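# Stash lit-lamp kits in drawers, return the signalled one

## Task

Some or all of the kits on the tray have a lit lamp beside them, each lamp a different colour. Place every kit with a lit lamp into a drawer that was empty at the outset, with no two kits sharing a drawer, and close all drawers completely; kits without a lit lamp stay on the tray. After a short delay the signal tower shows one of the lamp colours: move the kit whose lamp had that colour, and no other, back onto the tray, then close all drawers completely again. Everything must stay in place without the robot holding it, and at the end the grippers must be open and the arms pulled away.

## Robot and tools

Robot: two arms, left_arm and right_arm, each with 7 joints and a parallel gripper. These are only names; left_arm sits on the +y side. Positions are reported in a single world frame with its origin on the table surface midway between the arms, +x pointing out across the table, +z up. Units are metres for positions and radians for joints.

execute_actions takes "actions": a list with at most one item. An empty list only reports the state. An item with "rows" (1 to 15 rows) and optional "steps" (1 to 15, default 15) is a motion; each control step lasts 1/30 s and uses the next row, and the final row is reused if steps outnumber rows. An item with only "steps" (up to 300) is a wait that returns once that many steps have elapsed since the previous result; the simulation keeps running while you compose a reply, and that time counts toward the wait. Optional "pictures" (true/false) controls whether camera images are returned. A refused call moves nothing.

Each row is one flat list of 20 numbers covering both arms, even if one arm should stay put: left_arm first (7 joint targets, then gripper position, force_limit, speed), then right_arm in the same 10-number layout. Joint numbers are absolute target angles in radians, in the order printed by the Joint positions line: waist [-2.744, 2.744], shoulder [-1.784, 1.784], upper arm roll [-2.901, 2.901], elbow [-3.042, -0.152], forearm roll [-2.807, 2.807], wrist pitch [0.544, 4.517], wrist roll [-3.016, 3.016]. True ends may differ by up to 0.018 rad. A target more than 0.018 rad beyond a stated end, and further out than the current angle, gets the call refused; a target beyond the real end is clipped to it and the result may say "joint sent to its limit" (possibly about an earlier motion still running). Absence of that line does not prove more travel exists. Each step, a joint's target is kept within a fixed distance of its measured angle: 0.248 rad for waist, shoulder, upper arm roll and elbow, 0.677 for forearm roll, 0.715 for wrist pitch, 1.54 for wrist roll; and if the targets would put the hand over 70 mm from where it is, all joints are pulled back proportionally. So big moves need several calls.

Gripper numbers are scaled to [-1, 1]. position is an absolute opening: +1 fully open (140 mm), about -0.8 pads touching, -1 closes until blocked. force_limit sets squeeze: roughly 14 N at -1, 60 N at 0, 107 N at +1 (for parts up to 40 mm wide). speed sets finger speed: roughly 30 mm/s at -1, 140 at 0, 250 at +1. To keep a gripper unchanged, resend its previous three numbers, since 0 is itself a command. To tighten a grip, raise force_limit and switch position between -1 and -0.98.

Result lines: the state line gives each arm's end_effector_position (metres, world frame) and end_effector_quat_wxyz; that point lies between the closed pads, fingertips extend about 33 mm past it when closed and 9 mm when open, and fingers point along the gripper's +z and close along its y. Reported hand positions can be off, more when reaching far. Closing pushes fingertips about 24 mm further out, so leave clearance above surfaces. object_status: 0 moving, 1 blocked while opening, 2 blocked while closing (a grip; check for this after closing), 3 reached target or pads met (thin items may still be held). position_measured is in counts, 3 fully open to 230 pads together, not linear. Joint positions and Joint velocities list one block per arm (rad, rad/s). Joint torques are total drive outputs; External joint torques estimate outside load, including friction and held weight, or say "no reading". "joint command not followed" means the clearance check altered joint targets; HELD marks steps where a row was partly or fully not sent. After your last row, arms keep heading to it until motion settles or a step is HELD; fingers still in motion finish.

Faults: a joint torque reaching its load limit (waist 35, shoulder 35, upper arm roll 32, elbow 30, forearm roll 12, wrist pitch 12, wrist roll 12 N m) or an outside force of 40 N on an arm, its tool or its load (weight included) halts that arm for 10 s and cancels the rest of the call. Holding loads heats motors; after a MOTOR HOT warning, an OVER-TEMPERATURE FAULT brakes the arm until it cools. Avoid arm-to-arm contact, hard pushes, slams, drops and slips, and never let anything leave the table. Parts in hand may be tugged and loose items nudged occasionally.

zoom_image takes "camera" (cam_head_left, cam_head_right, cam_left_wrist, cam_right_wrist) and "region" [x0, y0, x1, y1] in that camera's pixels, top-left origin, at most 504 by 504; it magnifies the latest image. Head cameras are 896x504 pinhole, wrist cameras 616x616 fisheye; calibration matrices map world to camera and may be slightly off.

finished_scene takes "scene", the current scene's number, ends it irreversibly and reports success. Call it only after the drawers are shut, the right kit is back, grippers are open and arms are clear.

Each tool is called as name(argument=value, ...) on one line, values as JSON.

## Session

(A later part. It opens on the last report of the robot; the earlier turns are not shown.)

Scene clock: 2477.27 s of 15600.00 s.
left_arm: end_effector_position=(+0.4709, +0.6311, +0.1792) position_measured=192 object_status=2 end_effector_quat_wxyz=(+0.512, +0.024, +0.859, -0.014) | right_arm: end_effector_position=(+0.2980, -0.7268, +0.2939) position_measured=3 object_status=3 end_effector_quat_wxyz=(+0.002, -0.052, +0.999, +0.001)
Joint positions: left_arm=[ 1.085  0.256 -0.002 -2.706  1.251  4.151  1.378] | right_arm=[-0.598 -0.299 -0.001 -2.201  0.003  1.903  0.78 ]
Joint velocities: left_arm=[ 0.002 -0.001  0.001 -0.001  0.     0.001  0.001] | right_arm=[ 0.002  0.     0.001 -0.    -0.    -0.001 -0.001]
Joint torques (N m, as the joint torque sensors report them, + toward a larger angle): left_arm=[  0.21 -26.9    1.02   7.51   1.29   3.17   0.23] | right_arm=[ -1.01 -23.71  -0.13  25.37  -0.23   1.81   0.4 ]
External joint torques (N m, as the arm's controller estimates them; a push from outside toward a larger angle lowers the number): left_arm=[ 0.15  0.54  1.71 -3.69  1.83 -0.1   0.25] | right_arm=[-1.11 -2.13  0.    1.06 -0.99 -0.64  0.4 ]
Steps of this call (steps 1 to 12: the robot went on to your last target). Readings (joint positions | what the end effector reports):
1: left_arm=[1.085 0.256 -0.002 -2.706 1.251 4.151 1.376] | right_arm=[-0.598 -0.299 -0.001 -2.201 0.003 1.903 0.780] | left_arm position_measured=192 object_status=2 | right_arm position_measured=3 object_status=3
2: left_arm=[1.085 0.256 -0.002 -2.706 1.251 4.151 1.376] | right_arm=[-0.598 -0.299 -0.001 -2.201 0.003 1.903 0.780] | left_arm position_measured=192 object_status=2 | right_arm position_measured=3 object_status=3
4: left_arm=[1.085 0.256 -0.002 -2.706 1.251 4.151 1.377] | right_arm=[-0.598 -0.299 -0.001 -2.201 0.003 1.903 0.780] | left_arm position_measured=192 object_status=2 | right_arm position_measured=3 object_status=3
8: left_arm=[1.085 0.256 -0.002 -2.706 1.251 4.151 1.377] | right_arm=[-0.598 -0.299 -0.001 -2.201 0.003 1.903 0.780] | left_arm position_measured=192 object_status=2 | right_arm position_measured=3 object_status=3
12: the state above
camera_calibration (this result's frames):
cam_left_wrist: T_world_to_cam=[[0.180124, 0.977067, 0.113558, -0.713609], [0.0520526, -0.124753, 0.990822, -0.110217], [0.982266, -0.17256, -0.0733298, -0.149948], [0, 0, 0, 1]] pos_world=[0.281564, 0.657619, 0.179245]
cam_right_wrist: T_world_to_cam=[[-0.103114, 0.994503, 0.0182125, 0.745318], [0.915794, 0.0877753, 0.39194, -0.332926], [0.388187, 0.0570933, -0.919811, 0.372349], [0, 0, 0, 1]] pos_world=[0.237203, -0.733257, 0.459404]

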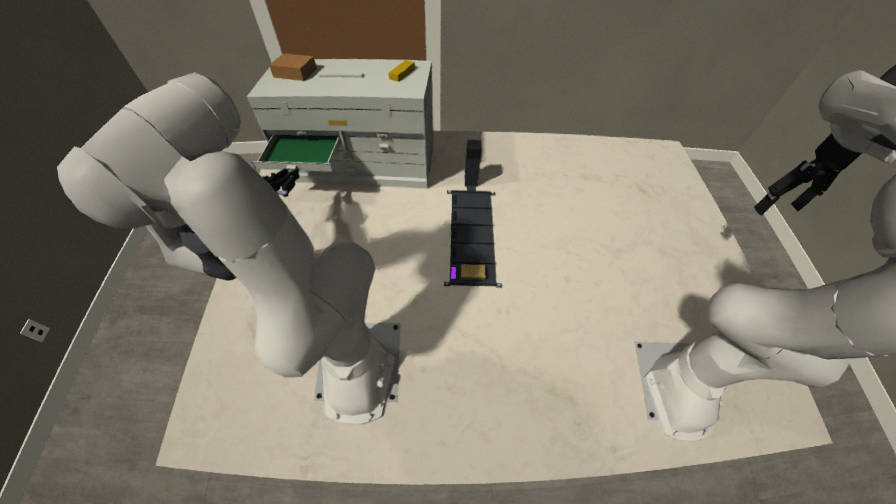

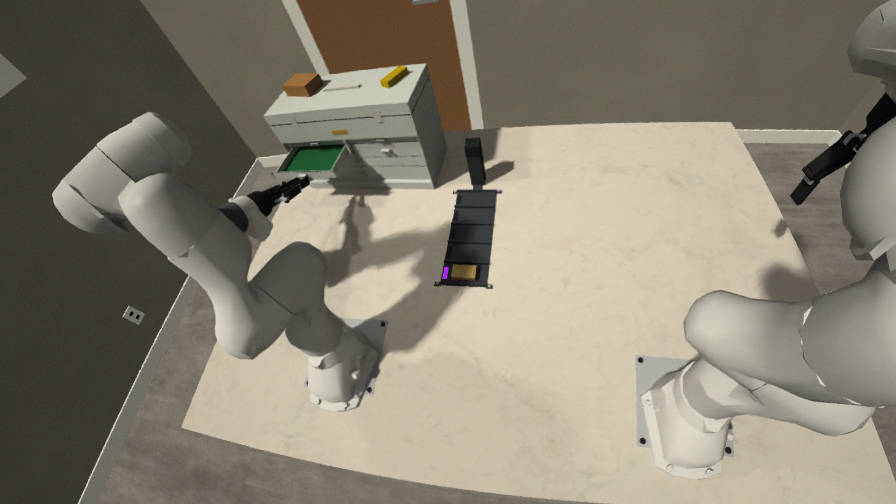

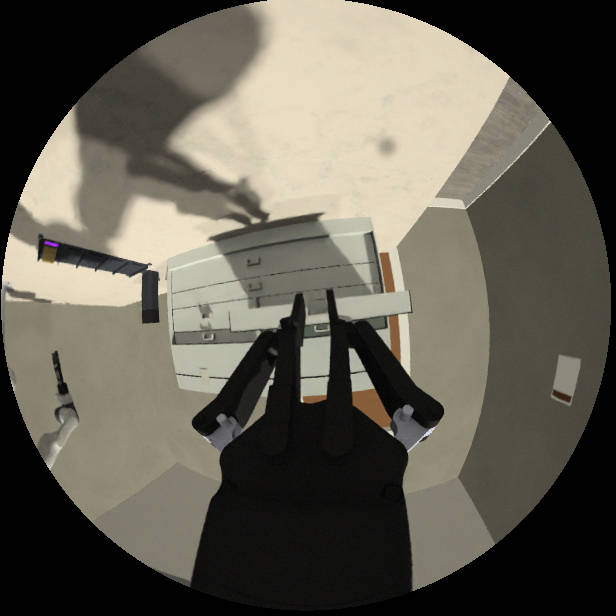

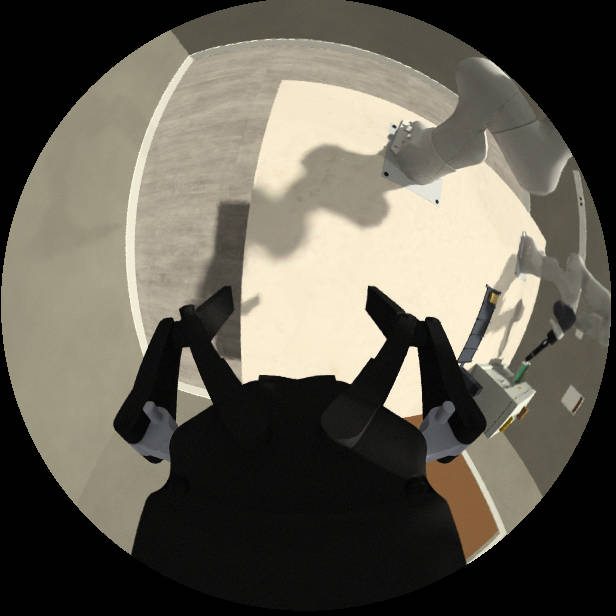

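execute_actions(actions=[{"rows":[[1.085,0.256,0,-2.706,1.251,4.151,1.378,0.5,-0.4,0,-0.6,-0.3,0,-2.2,0,1.9,0.785,1,0,0],[1.085,0.256,0,-2.706,1.251,4.151,1.378,0.5,-0.4,0,-0.6,-0.3,0,-2.2,0,1.9,0.785,1,0,0],[1.085,0.256,0,-2.706,1.251,4.151,1.378,0.5,-0.4,0,-0.6,-0.3,0,-2.2,0,1.9,0.785,1,0,0],[1.085,0.256,0,-2.706,1.251,4.151,1.378,0.5,-0.4,0,-0.6,-0.3,0,-2.2,0,1.9,0.785,1,0,0],[1.085,0.256,0,-2.706,1.251,4.151,1.378,0.5,-0.4,0,-0.6,-0.3,0,-2.2,0,1.9,0.785,1,0,0],[1.085,0.256,0,-2.706,1.251,4.151,1.378,0.5,-0.4,0,-0.6,-0.3,0,-2.2,0,1.9,0.785,1,0,0],[1.085,0.256,0,-2.706,1.251,4.151,1.378,0.5,-0.4,0,-0.6,-0.3,0,-2.2,0,1.9,0.785,1,0,0],[1.14,0.243,0,-2.74,1.3,4.165,1.395,0.5,-0.4,0,-0.6,-0.3,0,-2.2,0,1.9,0.785,1,0,0],[1.14,0.243,0,-2.74,1.3,4.165,1.395,0.5,-0.4,0,-0.6,-0.3,0,-2.2,0,1.9,0.785,1,0,0],[1.14,0.243,0,-2.74,1.3,4.165,1.395,0.5,-0.4,0,-0.6,-0.3,0,-2.2,0,1.9,0.785,1,0,0],[1.2,0.23,0,-2.77,1.35,4.175,1.41,0.5,-0.4,0,-0.6,-0.3,0,-2.2,0,1.9,0.785,1,0,0]],"steps":15}], pictures=false)

execute_actions(actions=[{"steps":10}], pictures=false)

execute_actions(actions=[{"rows":[[1.2,-0.1,0,-2.75,0.9,3.6,1.41,0.5,-0.2,0,-0.6,-0.3,0,-2.2,0,1.9,0.785,1,0,0]],"steps":15}], pictures=false)

execute_actions(actions=[{"rows":[[1.1,-0.5,0,-2.5,0,2.05,1.2,0.5,-0.2,0,-0.6,-0.3,0,-2.2,0,1.9,0.785,1,0,0]],"steps":15}], pictures=false)

execute_actions(actions=[{"steps":20}], pictures=false)

execute_actions(actions=[{"rows":[[-0.88,-0.5,0,-2.5,0,2.05,0.709,0.5,-0.2,0,-0.6,-0.3,0,-2.2,0,1.9,0.785,1,0,0]],"steps":15}], pictures=false)

execute_actions(actions=[{"steps":28}], pictures=false)

execute_actions(actions=[{"rows":[[-0.88,-0.2755,0,-2.7496,0,2.474,0.709,0.5,-0.2,0,-0.6,-0.3,0,-2.2,0,1.9,0.785,1,0,0]],"steps":15}], pictures=false)

execute_actions(actions=[{"steps":25}])

Scene clock: 2503.87 s of 15600.00 s.
left_arm: end_effector_position=(+0.4335, +0.6335, +0.1741) position_measured=87 object_status=0 end_effector_quat_wxyz=(+0.507, +0.010, +0.862, -0.016) | right_arm: end_effector_position=(+0.2980, -0.7268, +0.2939) position_measured=3 object_status=3 end_effector_quat_wxyz=(+0.002, -0.052, +0.999, +0.001)
Joint positions: left_arm=[ 1.19   0.234  0.001 -2.764  1.329  4.165  1.39 ] | right_arm=[-0.598 -0.299 -0.001 -2.201  0.003  1.903  0.78 ]
Joint velocities: left_arm=[ 0.137 -0.029  0.001 -0.066  0.148  0.036  0.044] | right_arm=[ 0.001 -0.    -0.    -0.    -0.     0.001 -0.   ]
Joint torques (N m, as the joint torque sensors report them, + toward a larger angle): left_arm=[ -0.97 -27.29  -1.03   8.97   0.79   3.83   0.46] | right_arm=[ -0.68 -23.33  -0.75  25.25  -0.27   1.82   0.32]
External joint torques (N m, as the arm's controller estimates them; a push from outside toward a larger angle lowers the number): left_arm=[ 1.3  -1.43  1.74 -1.77  1.05  0.6   0.48] | right_arm=[-0.75 -1.68 -0.57  0.93 -1.02 -0.63  0.32]
Steps of this call (steps 1 to 15: the robot went on to your last target; steps 16 to 90: nothing new was sent; then 23.10 s passed at rest; steps 91 to 105: all 15 steps of this action). Readings (joint positions | what the end effector reports):
91: left_arm=[1.085 0.256 -0.002 -2.706 1.251 4.152 1.378] | right_arm=[-0.598 -0.299 -0.001 -2.201 0.003 1.903 0.780] | left_arm position_measured=192 object_status=0 | right_arm position_measured=3 object_status=3
92: left_arm=[1.085 0.256 -0.002 -2.706 1.251 4.152 1.378] | right_arm=[-0.598 -0.299 -0.001 -2.201 0.003 1.903 0.780] | left_arm position_measured=191 object_status=0 | right_arm position_measured=3 object_status=3
94: left_arm=[1.085 0.256 -0.002 -2.706 1.251 4.152 1.378] | right_arm=[-0.598 -0.299 -0.001 -2.201 0.003 1.903 0.780] | left_arm position_measured=171 object_status=0 | right_arm position_measured=3 object_status=3
98: left_arm=[1.096 0.253 -0.005 -2.713 1.262 4.153 1.379] | right_arm=[-0.598 -0.299 -0.001 -2.201 0.003 1.903 0.780] | left_arm position_measured=140 object_status=0 | right_arm position_measured=3 object_status=3
105: the state above

Scene clock: 2504.20 s of 15600.00 s.
left_arm: end_effector_position=(+0.4309, +0.6293, +0.1747) position_measured=66 object_status=3 end_effector_quat_wxyz=(+0.507, +0.018, +0.861, -0.018) | right_arm: end_effector_position=(+0.2980, -0.7268, +0.2939) position_measured=3 object_status=3 end_effector_quat_wxyz=(+0.002, -0.052, +0.999, +0.001)
Joint positions: left_arm=[ 1.197  0.232  0.001 -2.768  1.346  4.17   1.399] | right_arm=[-0.598 -0.299 -0.001 -2.201  0.003  1.903  0.78 ]
Joint velocities: left_arm=[ 0.002 -0.001 -0.001 -0.001  0.009  0.005  0.015] | right_arm=[-0.    -0.    -0.001  0.001  0.     0.     0.   ]
Joint torques (N m, as the joint torque sensors report them, + toward a larger angle): left_arm=[  1.55 -26.38  -0.84   7.94   0.43   4.09   0.5 ] | right_arm=[ -0.73 -24.13  -0.15  25.29  -0.21   1.81   0.38]
External joint torques (N m, as the arm's controller estimates them; a push from outside toward a larger angle lowers the number): left_arm=[ 1.55 -0.69 -0.16 -2.23  0.87  0.83  0.52] | right_arm=[-0.73 -2.41  0.1   0.89 -0.96 -0.65  0.38]
Steps of this call (steps 1 to 10: the robot went on to your last target). Readings (joint positions | what the end effector reports):
1: left_arm=[1.193 0.234 0.001 -2.765 1.333 4.166 1.392] | right_arm=[-0.598 -0.299 -0.001 -2.201 0.003 1.903 0.780] | left_arm position_measured=80 object_status=0 | right_arm position_measured=3 object_status=3
2: left_arm=[1.195 0.233 0.001 -2.767 1.337 4.167 1.393] | right_arm=[-0.598 -0.299 -0.001 -2.201 0.003 1.903 0.780] | left_arm position_measured=72 object_status=0 | right_arm position_measured=3 object_status=3
4: left_arm=[1.196 0.233 0.001 -2.768 1.341 4.168 1.395] | right_arm=[-0.598 -0.299 -0.001 -2.201 0.003 1.903 0.780] | left_arm position_measured=66 object_status=0 | right_arm position_measured=3 object_status=3
8: left_arm=[1.197 0.232 0.001 -2.768 1.345 4.170 1.398] | right_arm=[-0.598 -0.299 -0.001 -2.201 0.003 1.903 0.780] | left_arm position_measured=66 object_status=0 | right_arm position_measured=3 object_status=3
10: the state above

Scene clock: 2504.70 s of 15600.00 s.
left_arm: end_effector_position=(+0.3803, +0.8263, +0.2227) position_measured=66 object_status=3 end_effector_quat_wxyz=(+0.390, -0.148, +0.885, +0.209) | right_arm: end_effector_position=(+0.2980, -0.7268, +0.2939) position_measured=3 object_status=3 end_effector_quat_wxyz=(+0.002, -0.052, +0.999, +0.001)
Joint positions: left_arm=[ 1.198 -0.095 -0.001 -2.748  0.934  3.689  1.401] | right_arm=[-0.598 -0.299 -0.001 -2.201  0.003  1.903  0.78 ]
Joint velocities: left_arm=[ 0.001 -0.072 -0.     0.001 -0.267 -0.511  0.007] | right_arm=[ 0.002  0.    -0.002  0.001  0.     0.    -0.001]
Joint torques (N m, as the joint torque sensors report them, + toward a larger angle): left_arm=[  0.36 -21.33   0.71  15.93  -1.36   2.48   0.43] | right_arm=[ -0.96 -23.7   -0.36  25.36  -0.18   1.78   0.37]
External joint torques (N m, as the arm's controller estimates them; a push from outside toward a larger angle lowers the number): left_arm=[ 0.94 -1.01  1.12 -0.45 -0.59 -0.66  0.43] | right_arm=[-1.   -2.11 -0.15  1.01 -0.94 -0.68  0.37]
Steps of this call (steps 1 to 15: all 15 steps of this action). Readings (joint positions | what the end effector reports):
1: left_arm=[1.196 0.218 -0.000 -2.772 1.317 4.140 1.399] | right_arm=[-0.598 -0.299 -0.001 -2.201 0.003 1.903 0.780] | left_arm position_measured=66 object_status=3 | right_arm position_measured=3 object_status=3
2: left_arm=[1.196 0.194 -0.000 -2.771 1.285 4.107 1.399] | right_arm=[-0.598 -0.299 -0.001 -2.201 0.003 1.903 0.780] | left_arm position_measured=66 object_status=3 | right_arm position_measured=3 object_status=3
4: left_arm=[1.196 0.137 -0.000 -2.768 1.220 4.042 1.399] | right_arm=[-0.598 -0.299 -0.001 -2.201 0.003 1.903 0.780] | left_arm position_measured=66 object_status=3 | right_arm position_measured=3 object_status=3
8: left_arm=[1.196 0.017 -0.001 -2.759 1.094 3.905 1.399] | right_arm=[-0.598 -0.299 -0.001 -2.201 0.003 1.903 0.780] | left_arm position_measured=66 object_status=3 | right_arm position_measured=3 object_status=3
15: the state above

Scene clock: 2505.20 s of 15600.00 s.
left_arm: end_effector_position=(+0.2703, +0.9411, +0.4002) position_measured=66 object_status=3 end_effector_quat_wxyz=(+0.342, -0.519, +0.749, +0.230) | right_arm: end_effector_position=(+0.2980, -0.7268, +0.2939) position_measured=3 object_status=3 end_effector_quat_wxyz=(+0.002, -0.052, +0.999, +0.001)
Joint positions: left_arm=[ 1.118 -0.457  0.    -2.514  0.208  2.901  1.311] | right_arm=[-0.598 -0.299 -0.001 -2.201  0.003  1.903  0.78 ]
Joint velocities: left_arm=[-0.027 -0.198 -0.001  0.08  -0.524 -1.275 -0.106] | right_arm=[ 0.001  0.     0.    -0.001  0.     0.     0.001]
Joint torques (N m, as the joint torque sensors report them, + toward a larger angle): left_arm=[ -3.68 -13.46   0.05  22.25  -0.11   2.28  -0.18] | right_arm=[ -1.07 -23.77  -0.69  25.16  -0.23   1.82   0.4 ]
External joint torques (N m, as the arm's controller estimates them; a push from outside toward a larger angle lowers the number): left_arm=[-3.3  -1.56  0.65  0.27 -0.69 -0.83 -0.17] | right_arm=[-1.12 -2.19 -0.49  0.85 -0.98 -0.63  0.4 ]
Steps of this call (steps 1 to 15: all 15 steps of this action). Readings (joint positions | what the end effector reports):
1: left_arm=[1.192 -0.103 -0.001 -2.740 0.899 3.657 1.397] | right_arm=[-0.598 -0.299 -0.001 -2.201 0.003 1.903 0.780] | left_arm position_measured=66 object_status=3 | right_arm position_measured=3 object_status=3
2: left_arm=[1.185 -0.119 -0.001 -2.724 0.859 3.624 1.393] | right_arm=[-0.598 -0.299 -0.001 -2.201 0.003 1.903 0.780] | left_arm position_measured=66 object_status=3 | right_arm position_measured=3 object_status=3
4: left_arm=[1.171 -0.159 -0.001 -2.688 0.772 3.554 1.383] | right_arm=[-0.598 -0.299 -0.001 -2.201 0.003 1.903 0.780] | left_arm position_measured=66 object_status=3 | right_arm position_measured=3 object_status=3
8: left_arm=[1.143 -0.271 -0.001 -2.614 0.535 3.357 1.358] | right_arm=[-0.598 -0.299 -0.001 -2.201 0.003 1.903 0.780] | left_arm position_measured=66 object_status=3 | right_arm position_measured=3 object_status=3
15: the state above

Scene clock: 2505.87 s of 15600.00 s.
left_arm: end_effector_position=(+0.1978, +0.7823, +0.2591) position_measured=66 object_status=3 end_effector_quat_wxyz=(+0.060, -0.660, +0.748, +0.030) | right_arm: end_effector_position=(+0.2980, -0.7268, +0.2939) position_measured=3 object_status=3 end_effector_quat_wxyz=(+0.002, -0.052, +0.999, +0.001)
Joint positions: left_arm=[ 1.103 -0.497  0.    -2.503  0.012  2.139  1.237] | right_arm=[-0.598 -0.299 -0.001 -2.201  0.003  1.903  0.78 ]
Joint velocities: left_arm=[-0.006 -0.003 -0.    -0.001 -0.074 -0.52  -0.101] | right_arm=[ 0.001 -0.001 -0.001  0.001  0.     0.001 -0.   ]
Joint torques (N m, as the joint torque sensors report them, + toward a larger angle): left_arm=[ -2.24 -16.05  -0.11  25.79   0.42   2.27  -0.27] | right_arm=[ -0.65 -23.92  -0.18  25.31  -0.25   1.81   0.37]
External joint torques (N m, as the arm's controller estimates them; a push from outside toward a larger angle lowers the number): left_arm=[-2.27 -1.01  0.31  0.83 -0.35 -0.68 -0.27] | right_arm=[-0.65 -2.07  0.08  0.79 -1.01 -0.67  0.37]
Steps of this call (steps 1 to 20: the robot went on to your last target). Readings (joint positions | what the end effector reports):
1: left_arm=[1.117 -0.463 0.000 -2.512 0.191 2.857 1.307] | right_arm=[-0.598 -0.299 -0.001 -2.201 0.003 1.903 0.780] | left_arm position_measured=66 object_status=3 | right_arm position_measured=3 object_status=3
2: left_arm=[1.116 -0.467 0.000 -2.510 0.176 2.814 1.304] | right_arm=[-0.598 -0.299 -0.001 -2.201 0.003 1.903 0.780] | left_arm position_measured=66 object_status=3 | right_arm position_measured=3 object_status=3
4: left_arm=[1.115 -0.474 0.000 -2.509 0.150 2.730 1.298] | right_arm=[-0.598 -0.299 -0.001 -2.201 0.003 1.903 0.780] | left_arm position_measured=66 object_status=3 | right_arm position_measured=3 object_status=3
8: left_arm=[1.112 -0.483 0.000 -2.506 0.105 2.565 1.286] | right_arm=[-0.598 -0.299 -0.001 -2.201 0.003 1.903 0.780] | left_arm position_measured=66 object_status=3 | right_arm position_measured=3 object_status=3
20: the state above

Scene clock: 2506.37 s of 15600.00 s.
left_arm: end_effector_position=(+0.3945, +0.5440, +0.2518) position_measured=66 object_status=3 end_effector_quat_wxyz=(+0.033, -0.498, +0.867, -0.003) | right_arm: end_effector_position=(+0.2980, -0.7268, +0.2939) position_measured=3 object_status=3 end_effector_quat_wxyz=(+0.002, -0.052, +0.999, +0.001)
Joint positions: left_arm=[ 0.361 -0.497  0.002 -2.501  0.005  2.071  0.903] | right_arm=[-0.598 -0.299 -0.001 -2.201  0.003  1.903  0.78 ]
Joint velocities: left_arm=[-1.488  0.001 -0.075  0.002 -0.012 -0.046 -0.395] | right_arm=[-0.001  0.    -0.002 -0.     0.     0.    -0.002]
Joint torques (N m, as the joint torque sensors report them, + toward a larger angle): left_arm=[  3.04 -15.41   3.04  23.29   0.62   1.75  -0.26] | right_arm=[ -1.   -23.56  -0.57  25.16  -0.21   1.79   0.36]
External joint torques (N m, as the arm's controller estimates them; a push from outside toward a larger angle lowers the number): left_arm=[-2.96 -0.13 -0.05 -0.27 -0.27 -0.61 -0.26] | right_arm=[-0.85 -1.9  -0.14  0.78 -0.96 -0.67  0.36]
Steps of this call (steps 1 to 15: all 15 steps of this action). Readings (joint positions | what the end effector reports):
1: left_arm=[1.070 -0.497 0.012 -2.503 0.011 2.128 1.205] | right_arm=[-0.598 -0.299 -0.001 -2.201 0.003 1.903 0.780] | left_arm position_measured=66 object_status=3 | right_arm position_measured=3 object_status=3
2: left_arm=[1.026 -0.497 0.014 -2.503 0.010 2.121 1.174] | right_arm=[-0.598 -0.299 -0.001 -2.201 0.003 1.903 0.780] | left_arm position_measured=66 object_status=3 | right_arm position_measured=3 object_status=3
4: left_arm=[0.929 -0.497 0.011 -2.502 0.009 2.107 1.118] | right_arm=[-0.598 -0.299 -0.001 -2.201 0.003 1.903 0.780] | left_arm position_measured=66 object_status=3 | right_arm position_measured=3 object_status=3
8: left_arm=[0.728 -0.497 0.005 -2.502 0.006 2.089 1.022] | right_arm=[-0.598 -0.299 -0.001 -2.201 0.003 1.903 0.780] | left_arm position_measured=66 object_status=3 | right_arm position_measured=3 object_status=3
15: the state above

Scene clock: 2507.30 s of 15600.00 s.
left_arm: end_effector_position=(+0.2758, +0.0791, +0.2508) position_measured=66 object_status=3 end_effector_quat_wxyz=(+0.019, +0.015, +1.000, -0.018) | right_arm: end_effector_position=(+0.2980, -0.7268, +0.2939) position_measured=3 object_status=3 end_effector_quat_wxyz=(+0.002, -0.052, +0.999, +0.001)
Joint positions: left_arm=[-0.875 -0.498 -0.006 -2.501  0.002  2.056  0.735] | right_arm=[-0.598 -0.299 -0.001 -2.201  0.003  1.903  0.78 ]
Joint velocities: left_arm=[-0.037 -0.001  0.03   0.001 -0.002 -0.008 -0.062] | right_arm=[ 0.001  0.     0.001 -0.001  0.     0.001 -0.   ]
Joint torques (N m, as the joint torque sensors report them, + toward a larger angle): left_arm=[ -2.01 -16.05   2.05  24.4    0.47   2.19  -0.35] | right_arm=[ -1.   -23.48  -0.71  25.2   -0.26   1.81   0.39]
External joint torques (N m, as the arm's controller estimates them; a push from outside toward a larger angle lowers the number): left_arm=[-2.55 -1.38  1.89  0.12 -0.28 -0.4  -0.35] | right_arm=[-1.07 -1.9  -0.53  0.88 -1.02 -0.64  0.39]
Steps of this call (steps 1 to 28: the robot went on to your last target). Readings (joint positions | what the end effector reports):
1: left_arm=[0.308 -0.497 0.001 -2.501 0.004 2.069 0.890] | right_arm=[-0.598 -0.299 -0.001 -2.201 0.003 1.903 0.780] | left_arm position_measured=66 object_status=3 | right_arm position_measured=3 object_status=3
2: left_arm=[0.255 -0.497 0.001 -2.501 0.004 2.068 0.878] | right_arm=[-0.598 -0.299 -0.001 -2.201 0.003 1.903 0.780] | left_arm position_measured=66 object_status=3 | right_arm position_measured=3 object_status=3
4: left_arm=[0.148 -0.497 0.001 -2.501 0.004 2.066 0.856] | right_arm=[-0.598 -0.299 -0.001 -2.201 0.003 1.903 0.780] | left_arm position_measured=66 object_status=3 | right_arm position_measured=3 object_status=3
8: left_arm=[-0.066 -0.497 0.000 -2.501 0.004 2.063 0.821] | right_arm=[-0.598 -0.299 -0.001 -2.201 0.003 1.903 0.780] | left_arm position_measured=66 object_status=3 | right_arm position_measured=3 object_status=3
28: the state above

Scene clock: 2507.80 s of 15600.00 s.
left_arm: end_effector_position=(+0.2503, +0.1091, +0.0863) position_measured=66 object_status=3 end_effector_quat_wxyz=(-0.013, +0.009, +1.000, +0.017) | right_arm: end_effector_position=(+0.2980, -0.7268, +0.2939) position_measured=3 object_status=3 end_effector_quat_wxyz=(+0.002, -0.052, +0.999, +0.001)
Joint positions: left_arm=[-0.877 -0.274 -0.003 -2.75   0.002  2.434  0.721] | right_arm=[-0.598 -0.299 -0.001 -2.201  0.003  1.903  0.78 ]
Joint velocities: left_arm=[-0.001  0.001  0.     0.001  0.     0.22  -0.018] | right_arm=[-0.002 -0.001  0.    -0.001  0.    -0.    -0.001]
Joint torques (N m, as the joint torque sensors report them, + toward a larger angle): left_arm=[ -2.41 -18.52   1.95  20.33   0.32   3.02  -0.32] | right_arm=[ -0.61 -23.52  -0.52  25.15  -0.23   1.78   0.44]
External joint torques (N m, as the arm's controller estimates them; a push from outside toward a larger angle lowers the number): left_arm=[-2.46 -0.53  2.14  0.63 -0.16  0.78 -0.32] | right_arm=[-0.57 -1.92 -0.23  0.85 -0.98 -0.67  0.44]
Steps of this call (steps 1 to 15: all 15 steps of this action). Readings (joint positions | what the end effector reports):
1: left_arm=[-0.875 -0.489 -0.006 -2.515 0.002 2.089 0.734] | right_arm=[-0.598 -0.299 -0.001 -2.201 0.003 1.903 0.780] | left_arm position_measured=66 object_status=3 | right_arm position_measured=3 object_status=3
2: left_arm=[-0.875 -0.465 -0.006 -2.541 0.002 2.121 0.734] | right_arm=[-0.598 -0.299 -0.001 -2.201 0.003 1.903 0.780] | left_arm position_measured=66 object_status=3 | right_arm position_measured=3 object_status=3
4: left_arm=[-0.875 -0.407 -0.006 -2.604 0.002 2.187 0.732] | right_arm=[-0.598 -0.299 -0.001 -2.201 0.003 1.903 0.780] | left_arm position_measured=66 object_status=3 | right_arm position_measured=3 object_status=3
8: left_arm=[-0.876 -0.293 -0.003 -2.727 0.002 2.331 0.727] | right_arm=[-0.598 -0.299 -0.001 -2.201 0.003 1.903 0.780] | left_arm position_measured=66 object_status=3 | right_arm position_measured=3 object_status=3
15: the state above

Scene clock: 2508.63 s of 15600.00 s.
left_arm: end_effector_position=(+0.2577, +0.1003, +0.0892) position_measured=66 object_status=3 end_effector_quat_wxyz=(-0.001, +0.006, +1.000, +0.003) | right_arm: end_effector_position=(+0.2980, -0.7268, +0.2939) position_measured=3 object_status=3 end_effector_quat_wxyz=(+0.002, -0.052, +0.999, +0.001)
Joint positions: left_arm=[-0.877 -0.274 -0.003 -2.75   0.002  2.47   0.716] | right_arm=[-0.598 -0.299 -0.001 -2.201  0.003  1.903  0.78 ]
Joint velocities: left_arm=[ 0.001 -0.     0.002  0.001  0.001  0.001 -0.002] | right_arm=[-0.    -0.001 -0.003 -0.    -0.001  0.     0.001]
Joint torques (N m, as the joint torque sensors report them, + toward a larger angle): left_arm=[ -1.83 -19.12   1.98  20.37   0.1    3.2   -0.21] | right_arm=[ -1.25 -23.69  -0.44  25.29  -0.24   1.81   0.38]
External joint torques (N m, as the arm's controller estimates them; a push from outside toward a larger angle lowers the number): left_arm=[-1.89 -0.84  2.16  0.21 -0.39  0.75 -0.21] | right_arm=[-1.19 -1.99 -0.11  0.91 -0.99 -0.64  0.38]
Steps of this call (steps 1 to 25: the robot went on to your last target). Readings (joint positions | what the end effector reports):
1: left_arm=[-0.877 -0.274 -0.003 -2.750 0.002 2.440 0.720] | right_arm=[-0.598 -0.299 -0.001 -2.201 0.003 1.903 0.780] | left_arm position_measured=66 object_status=3 | right_arm position_measured=3 object_status=3
2: left_arm=[-0.877 -0.274 -0.003 -2.750 0.002 2.446 0.720] | right_arm=[-0.598 -0.299 -0.001 -2.201 0.003 1.903 0.780] | left_arm position_measured=66 object_status=3 | right_arm position_measured=3 object_status=3
4: left_arm=[-0.877 -0.274 -0.003 -2.750 0.002 2.454 0.719] | right_arm=[-0.598 -0.299 -0.001 -2.201 0.003 1.903 0.780] | left_arm position_measured=66 object_status=3 | right_arm position_measured=3 object_status=3
8: left_arm=[-0.877 -0.274 -0.003 -2.750 0.002 2.463 0.718] | right_arm=[-0.598 -0.299 -0.001 -2.201 0.003 1.903 0.780] | left_arm position_measured=66 object_status=3 | right_arm position_measured=3 object_status=3
25: the state above
camera_calibration (this result's frames):
cam_left_wrist: T_world_to_cam=[[0.17088, 0.98402, -0.0500455, -0.130078], [0.899373, -0.135033, 0.415805, -0.242193], [0.402402, -0.116062, -0.908076, 0.179566], [0, 0, 0, 1]] pos_world=[0.167792, 0.116136, 0.257254]
cam_right_wrist: T_world_to_cam=[[-0.103113, 0.994503, 0.0182092, 0.745319], [0.915793, 0.0877758, 0.391941, -0.332927], [0.388189, 0.0570901, -0.91981, 0.372348], [0, 0, 0, 1]] pos_world=[0.237203, -0.733257, 0.459406]

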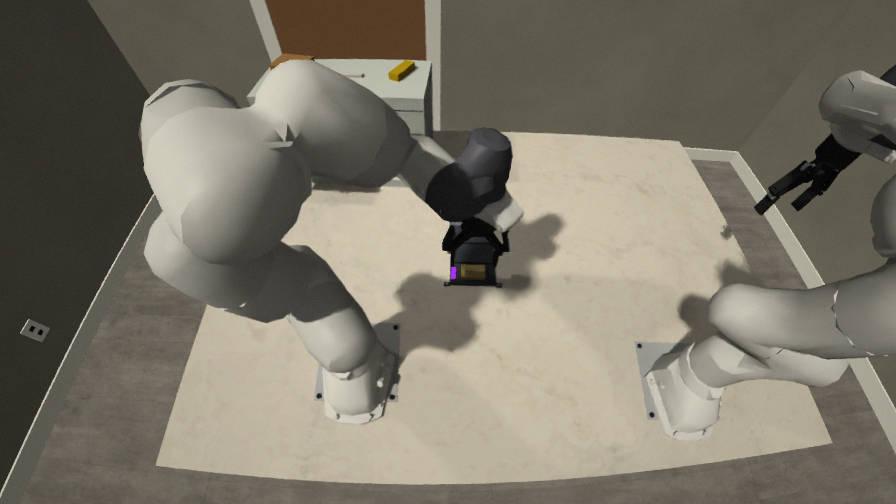

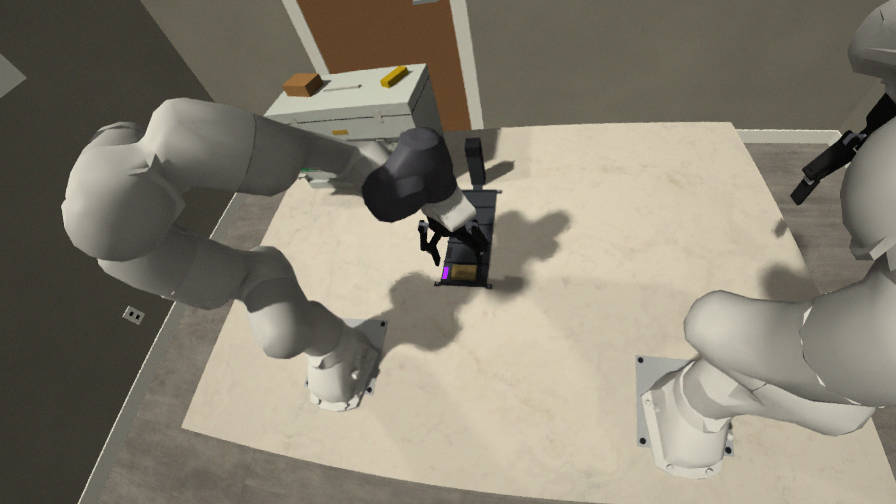

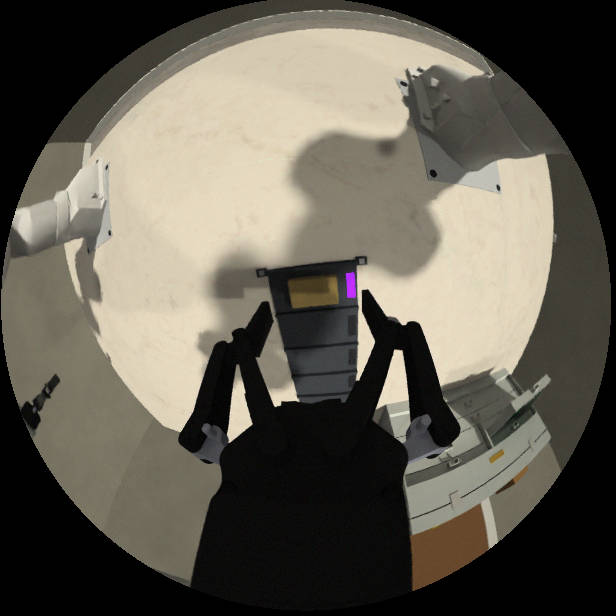

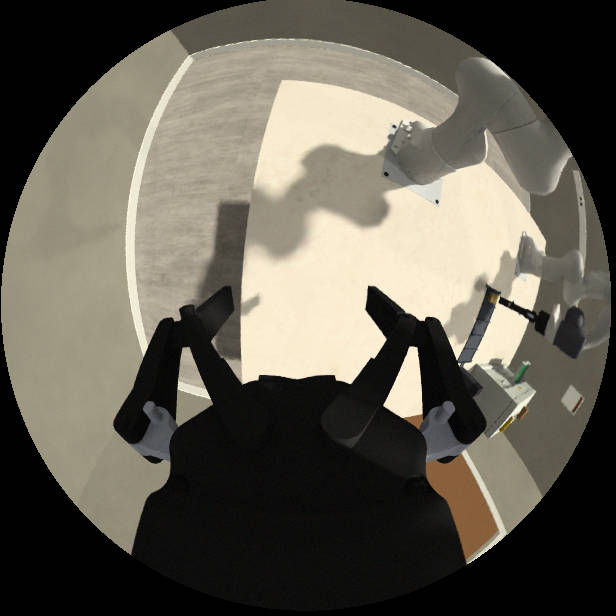

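execute_actions(actions=[{"rows":[[-0.885,-0.275,0,-2.75,0,2.58,0.705,0.5,-0.2,0,-0.6,-0.3,0,-2.2,0,1.9,0.785,1,0,0],[-0.885,-0.26,0,-2.753,0,2.665,0.705,0.5,-0.2,0,-0.6,-0.3,0,-2.2,0,1.9,0.785,1,0,0],[-0.885,-0.235,0,-2.758,0,2.665,0.705,0.5,-0.2,0,-0.6,-0.3,0,-2.2,0,1.9,0.785,1,0,0],[-0.885,-0.21,0,-2.763,0,2.665,0.705,0.5,-0.2,0,-0.6,-0.3,0,-2.2,0,1.9,0.785,1,0,0],[-0.885,-0.185,0,-2.768,0,2.665,0.705,0.5,-0.2,0,-0.6,-0.3,0,-2.2,0,1.9,0.785,1,0,0],[-0.885,-0.16,0,-2.772,0,2.665,0.705,0.5,-0.2,0,-0.6,-0.3,0,-2.2,0,1.9,0.785,1,0,0],[-0.885,-0.135,0,-2.775,0,2.665,0.705,0.5,-0.2,0,-0.6,-0.3,0,-2.2,0,1.9,0.785,1,0,0],[-0.885,-0.113,0,-2.7777,0,2.665,0.705,0.5,-0.2,0,-0.6,-0.3,0,-2.2,0,1.9,0.785,1,0,0]],"steps":15}], pictures=false)

execute_actions(actions=[{"steps":15}], pictures=false)

execute_actions(actions=[{"rows":[[-0.885,-0.113,0,-2.7777,0,2.665,0.705,-1,-0.2,-0.5,-0.6,-0.3,0,-2.2,0,1.9,0.785,1,0,0]],"steps":15}], pictures=false)

execute_actions(actions=[{"steps":12}], pictures=false)

Scene clock: 2530.77 s of 15600.00 s.
left_arm: end_effector_position=(+0.2540, +0.1016, +0.0333) position_measured=66 object_status=3 end_effector_quat_wxyz=(-0.005, +0.007, +1.000, +0.006) | right_arm: end_effector_position=(+0.2980, -0.7268, +0.2939) position_measured=3 object_status=3 end_effector_quat_wxyz=(+0.002, -0.052, +0.999, +0.001)
Joint positions: left_arm=[-0.882 -0.115 -0.002 -2.779  0.002  2.649  0.713] | right_arm=[-0.598 -0.299 -0.001 -2.201  0.003  1.903  0.78 ]
Joint velocities: left_arm=[-0.001  0.001  0.001 -0.     0.002  0.072 -0.002] | right_arm=[ 0.002 -0.001 -0.001 -0.001 -0.     0.001  0.   ]
Joint torques (N m, as the joint torque sensors report them, + toward a larger angle): left_arm=[ -2.09 -19.93   1.46  17.35   0.11   3.15  -0.19] | right_arm=[ -0.94 -23.35  -0.7   25.4   -0.26   1.78   0.39]
External joint torques (N m, as the arm's controller estimates them; a push from outside toward a larger angle lowers the number): left_arm=[-2.07  1.36  1.58 -0.11 -0.25  0.74 -0.19] | right_arm=[-0.95 -1.68 -0.46  1.04 -1.02 -0.67  0.39]
Steps of this call (steps 1 to 15: the robot went on to your last target; steps 16 to 90: nothing new was sent; then 18.63 s passed at rest; steps 91 to 105: all 15 steps of this action). Readings (joint positions | what the end effector reports):
91: left_arm=[-0.878 -0.274 -0.002 -2.752 0.002 2.486 0.715] | right_arm=[-0.598 -0.299 -0.001 -2.201 0.003 1.903 0.780] | left_arm position_measured=66 object_status=3 | right_arm position_measured=3 object_status=3
92: left_arm=[-0.879 -0.272 -0.002 -2.752 0.002 2.516 0.715] | right_arm=[-0.598 -0.299 -0.001 -2.201 0.003 1.903 0.780] | left_arm position_measured=66 object_status=3 | right_arm position_measured=3 object_status=3
94: left_arm=[-0.881 -0.252 -0.002 -2.752 0.002 2.566 0.714] | right_arm=[-0.598 -0.299 -0.001 -2.201 0.003 1.903 0.780] | left_arm position_measured=66 object_status=3 | right_arm position_measured=3 object_status=3
98: left_arm=[-0.882 -0.166 -0.002 -2.765 0.002 2.620 0.713] | right_arm=[-0.598 -0.299 -0.001 -2.201 0.003 1.903 0.780] | left_arm position_measured=66 object_status=3 | right_arm position_measured=3 object_status=3
105: the state above

Scene clock: 2531.27 s of 15600.00 s.
left_arm: end_effector_position=(+0.2565, +0.0987, +0.0343) position_measured=66 object_status=3 end_effector_quat_wxyz=(-0.001, +0.006, +1.000, +0.002) | right_arm: end_effector_position=(+0.2980, -0.7268, +0.2939) position_measured=3 object_status=3 end_effector_quat_wxyz=(+0.002, -0.052, +0.999, +0.001)
Joint positions: left_arm=[-0.882 -0.115 -0.002 -2.779  0.002  2.66   0.712] | right_arm=[-0.598 -0.299 -0.001 -2.201  0.003  1.903  0.78 ]
Joint velocities: left_arm=[-0.001  0.    -0.001 -0.    -0.001  0.003 -0.002] | right_arm=[ 0.    -0.002  0.001  0.001 -0.    -0.     0.   ]
Joint torques (N m, as the joint torque sensors report them, + toward a larger angle): left_arm=[ -2.04 -20.04   1.32  18.37   0.09   3.29  -0.2 ] | right_arm=[ -0.77 -23.71  -0.42  25.57  -0.19   1.82   0.39]
External joint torques (N m, as the arm's controller estimates them; a push from outside toward a larger angle lowers the number): left_arm=[-1.95  1.09  1.51  1.05 -0.28  0.86 -0.2 ] | right_arm=[-0.88 -1.88 -0.29  1.1  -0.95 -0.65  0.39]
Steps of this call (steps 1 to 15: the robot went on to your last target). Readings (joint positions | what the end effector reports):
1: left_arm=[-0.882 -0.115 -0.002 -2.779 0.002 2.651 0.712] | right_arm=[-0.598 -0.299 -0.001 -2.201 0.003 1.903 0.780] | left_arm position_measured=66 object_status=3 | right_arm position_measured=3 object_status=3
2: left_arm=[-0.882 -0.115 -0.002 -2.779 0.002 2.653 0.712] | right_arm=[-0.598 -0.299 -0.001 -2.201 0.003 1.903 0.780] | left_arm position_measured=66 object_status=3 | right_arm position_measured=3 object_status=3
4: left_arm=[-0.882 -0.115 -0.002 -2.779 0.002 2.655 0.712] | right_arm=[-0.598 -0.299 -0.001 -2.201 0.003 1.903 0.780] | left_arm position_measured=66 object_status=3 | right_arm position_measured=3 object_status=3
8: left_arm=[-0.882 -0.115 -0.002 -2.779 0.002 2.658 0.712] | right_arm=[-0.598 -0.299 -0.001 -2.201 0.003 1.903 0.780] | left_arm position_measured=66 object_status=3 | right_arm position_measured=3 object_status=3
15: the state above

Scene clock: 2531.77 s of 15600.00 s.
left_arm: end_effector_position=(+0.2569, +0.0981, +0.0348) position_measured=130 object_status=0 end_effector_quat_wxyz=(-0.000, +0.006, +1.000, +0.001) | right_arm: end_effector_position=(+0.2980, -0.7268, +0.2939) position_measured=3 object_status=3 end_effector_quat_wxyz=(+0.002, -0.052, +0.999, +0.001)
Joint positions: left_arm=[-0.882 -0.116 -0.002 -2.779  0.002  2.661  0.712] | right_arm=[-0.598 -0.299 -0.001 -2.201  0.003  1.903  0.78 ]
Joint velocities: left_arm=[-0.     0.003  0.001  0.004  0.001  0.001 -0.   ] | right_arm=[ 0.002  0.001  0.001 -0.002 -0.     0.     0.001]
Joint torques (N m, as the joint torque sensors report them, + toward a larger angle): left_arm=[ -2.54 -19.53   1.64  17.59   0.1    3.07  -0.19] | right_arm=[ -1.08 -23.38  -0.37  25.34  -0.29   1.77   0.39]
External joint torques (N m, as the arm's controller estimates them; a push from outside toward a larger angle lowers the number): left_arm=[-2.56  1.34  1.73  0.67 -0.26  0.92 -0.18] | right_arm=[-1.13 -1.83 -0.17  1.05 -1.05 -0.67  0.39]
Steps of this call (steps 1 to 15: all 15 steps of this action). Readings (joint positions | what the end effector reports):
1: left_arm=[-0.882 -0.115 -0.002 -2.779 0.002 2.660 0.712] | right_arm=[-0.598 -0.299 -0.001 -2.201 0.003 1.903 0.780] | left_arm position_measured=66 object_status=0 | right_arm position_measured=3 object_status=3
2: left_arm=[-0.882 -0.115 -0.002 -2.779 0.002 2.660 0.712] | right_arm=[-0.598 -0.299 -0.001 -2.201 0.003 1.903 0.780] | left_arm position_measured=70 object_status=0 | right_arm position_measured=3 object_status=3
4: left_arm=[-0.882 -0.115 -0.002 -2.779 0.002 2.661 0.712] | right_arm=[-0.598 -0.299 -0.001 -2.201 0.003 1.903 0.780] | left_arm position_measured=79 object_status=0 | right_arm position_measured=3 object_status=3
8: left_arm=[-0.882 -0.115 -0.002 -2.779 0.002 2.661 0.712] | right_arm=[-0.598 -0.299 -0.001 -2.201 0.003 1.903 0.780] | left_arm position_measured=98 object_status=0 | right_arm position_measured=3 object_status=3
15: the state above

Scene clock: 2532.17 s of 15600.00 s.
left_arm: end_effector_position=(+0.2569, +0.0981, +0.0348) position_measured=132 object_status=2 end_effector_quat_wxyz=(-0.000, +0.006, +1.000, +0.001) | right_arm: end_effector_position=(+0.2980, -0.7268, +0.2939) position_measured=3 object_status=3 end_effector_quat_wxyz=(+0.002, -0.052, +0.999, +0.001)
Joint positions: left_arm=[-0.882 -0.115 -0.002 -2.779  0.002  2.661  0.712] | right_arm=[-0.598 -0.299 -0.001 -2.201  0.003  1.903  0.78 ]
Joint velocities: left_arm=[-0.001 -0.001  0.001 -0.    -0.     0.    -0.001] | right_arm=[-0.001  0.     0.001 -0.001  0.001 -0.001 -0.   ]
Joint torques (N m, as the joint torque sensors report them, + toward a larger angle): left_arm=[ -2.34 -19.85   1.4   17.83   0.06   3.16  -0.3 ] | right_arm=[ -0.71 -23.38  -0.6   25.12  -0.22   1.77   0.38]
External joint torques (N m, as the arm's controller estimates them; a push from outside toward a larger angle lowers the number): left_arm=[-2.36  1.33  1.48  0.44 -0.3   0.71 -0.3 ] | right_arm=[-0.73 -1.72 -0.37  0.77 -0.98 -0.68  0.38]
Steps of this call (steps 1 to 12: the robot went on to your last target). Readings (joint positions | what the end effector reports):
1: left_arm=[-0.882 -0.115 -0.002 -2.779 0.002 2.661 0.712] | right_arm=[-0.598 -0.299 -0.001 -2.201 0.003 1.903 0.780] | left_arm position_measured=132 object_status=0 | right_arm position_measured=3 object_status=3
2: left_arm=[-0.882 -0.115 -0.002 -2.779 0.002 2.661 0.712] | right_arm=[-0.598 -0.299 -0.001 -2.201 0.003 1.903 0.780] | left_arm position_measured=132 object_status=0 | right_arm position_measured=3 object_status=3
4: left_arm=[-0.882 -0.115 -0.002 -2.779 0.002 2.661 0.712] | right_arm=[-0.598 -0.299 -0.001 -2.201 0.003 1.903 0.780] | left_arm position_measured=132 object_status=0 | right_arm position_measured=3 object_status=3
8: left_arm=[-0.882 -0.115 -0.002 -2.779 0.002 2.661 0.712] | right_arm=[-0.598 -0.299 -0.001 -2.201 0.003 1.903 0.780] | left_arm position_measured=132 object_status=2 | right_arm position_measured=3 object_status=3
12: the state above


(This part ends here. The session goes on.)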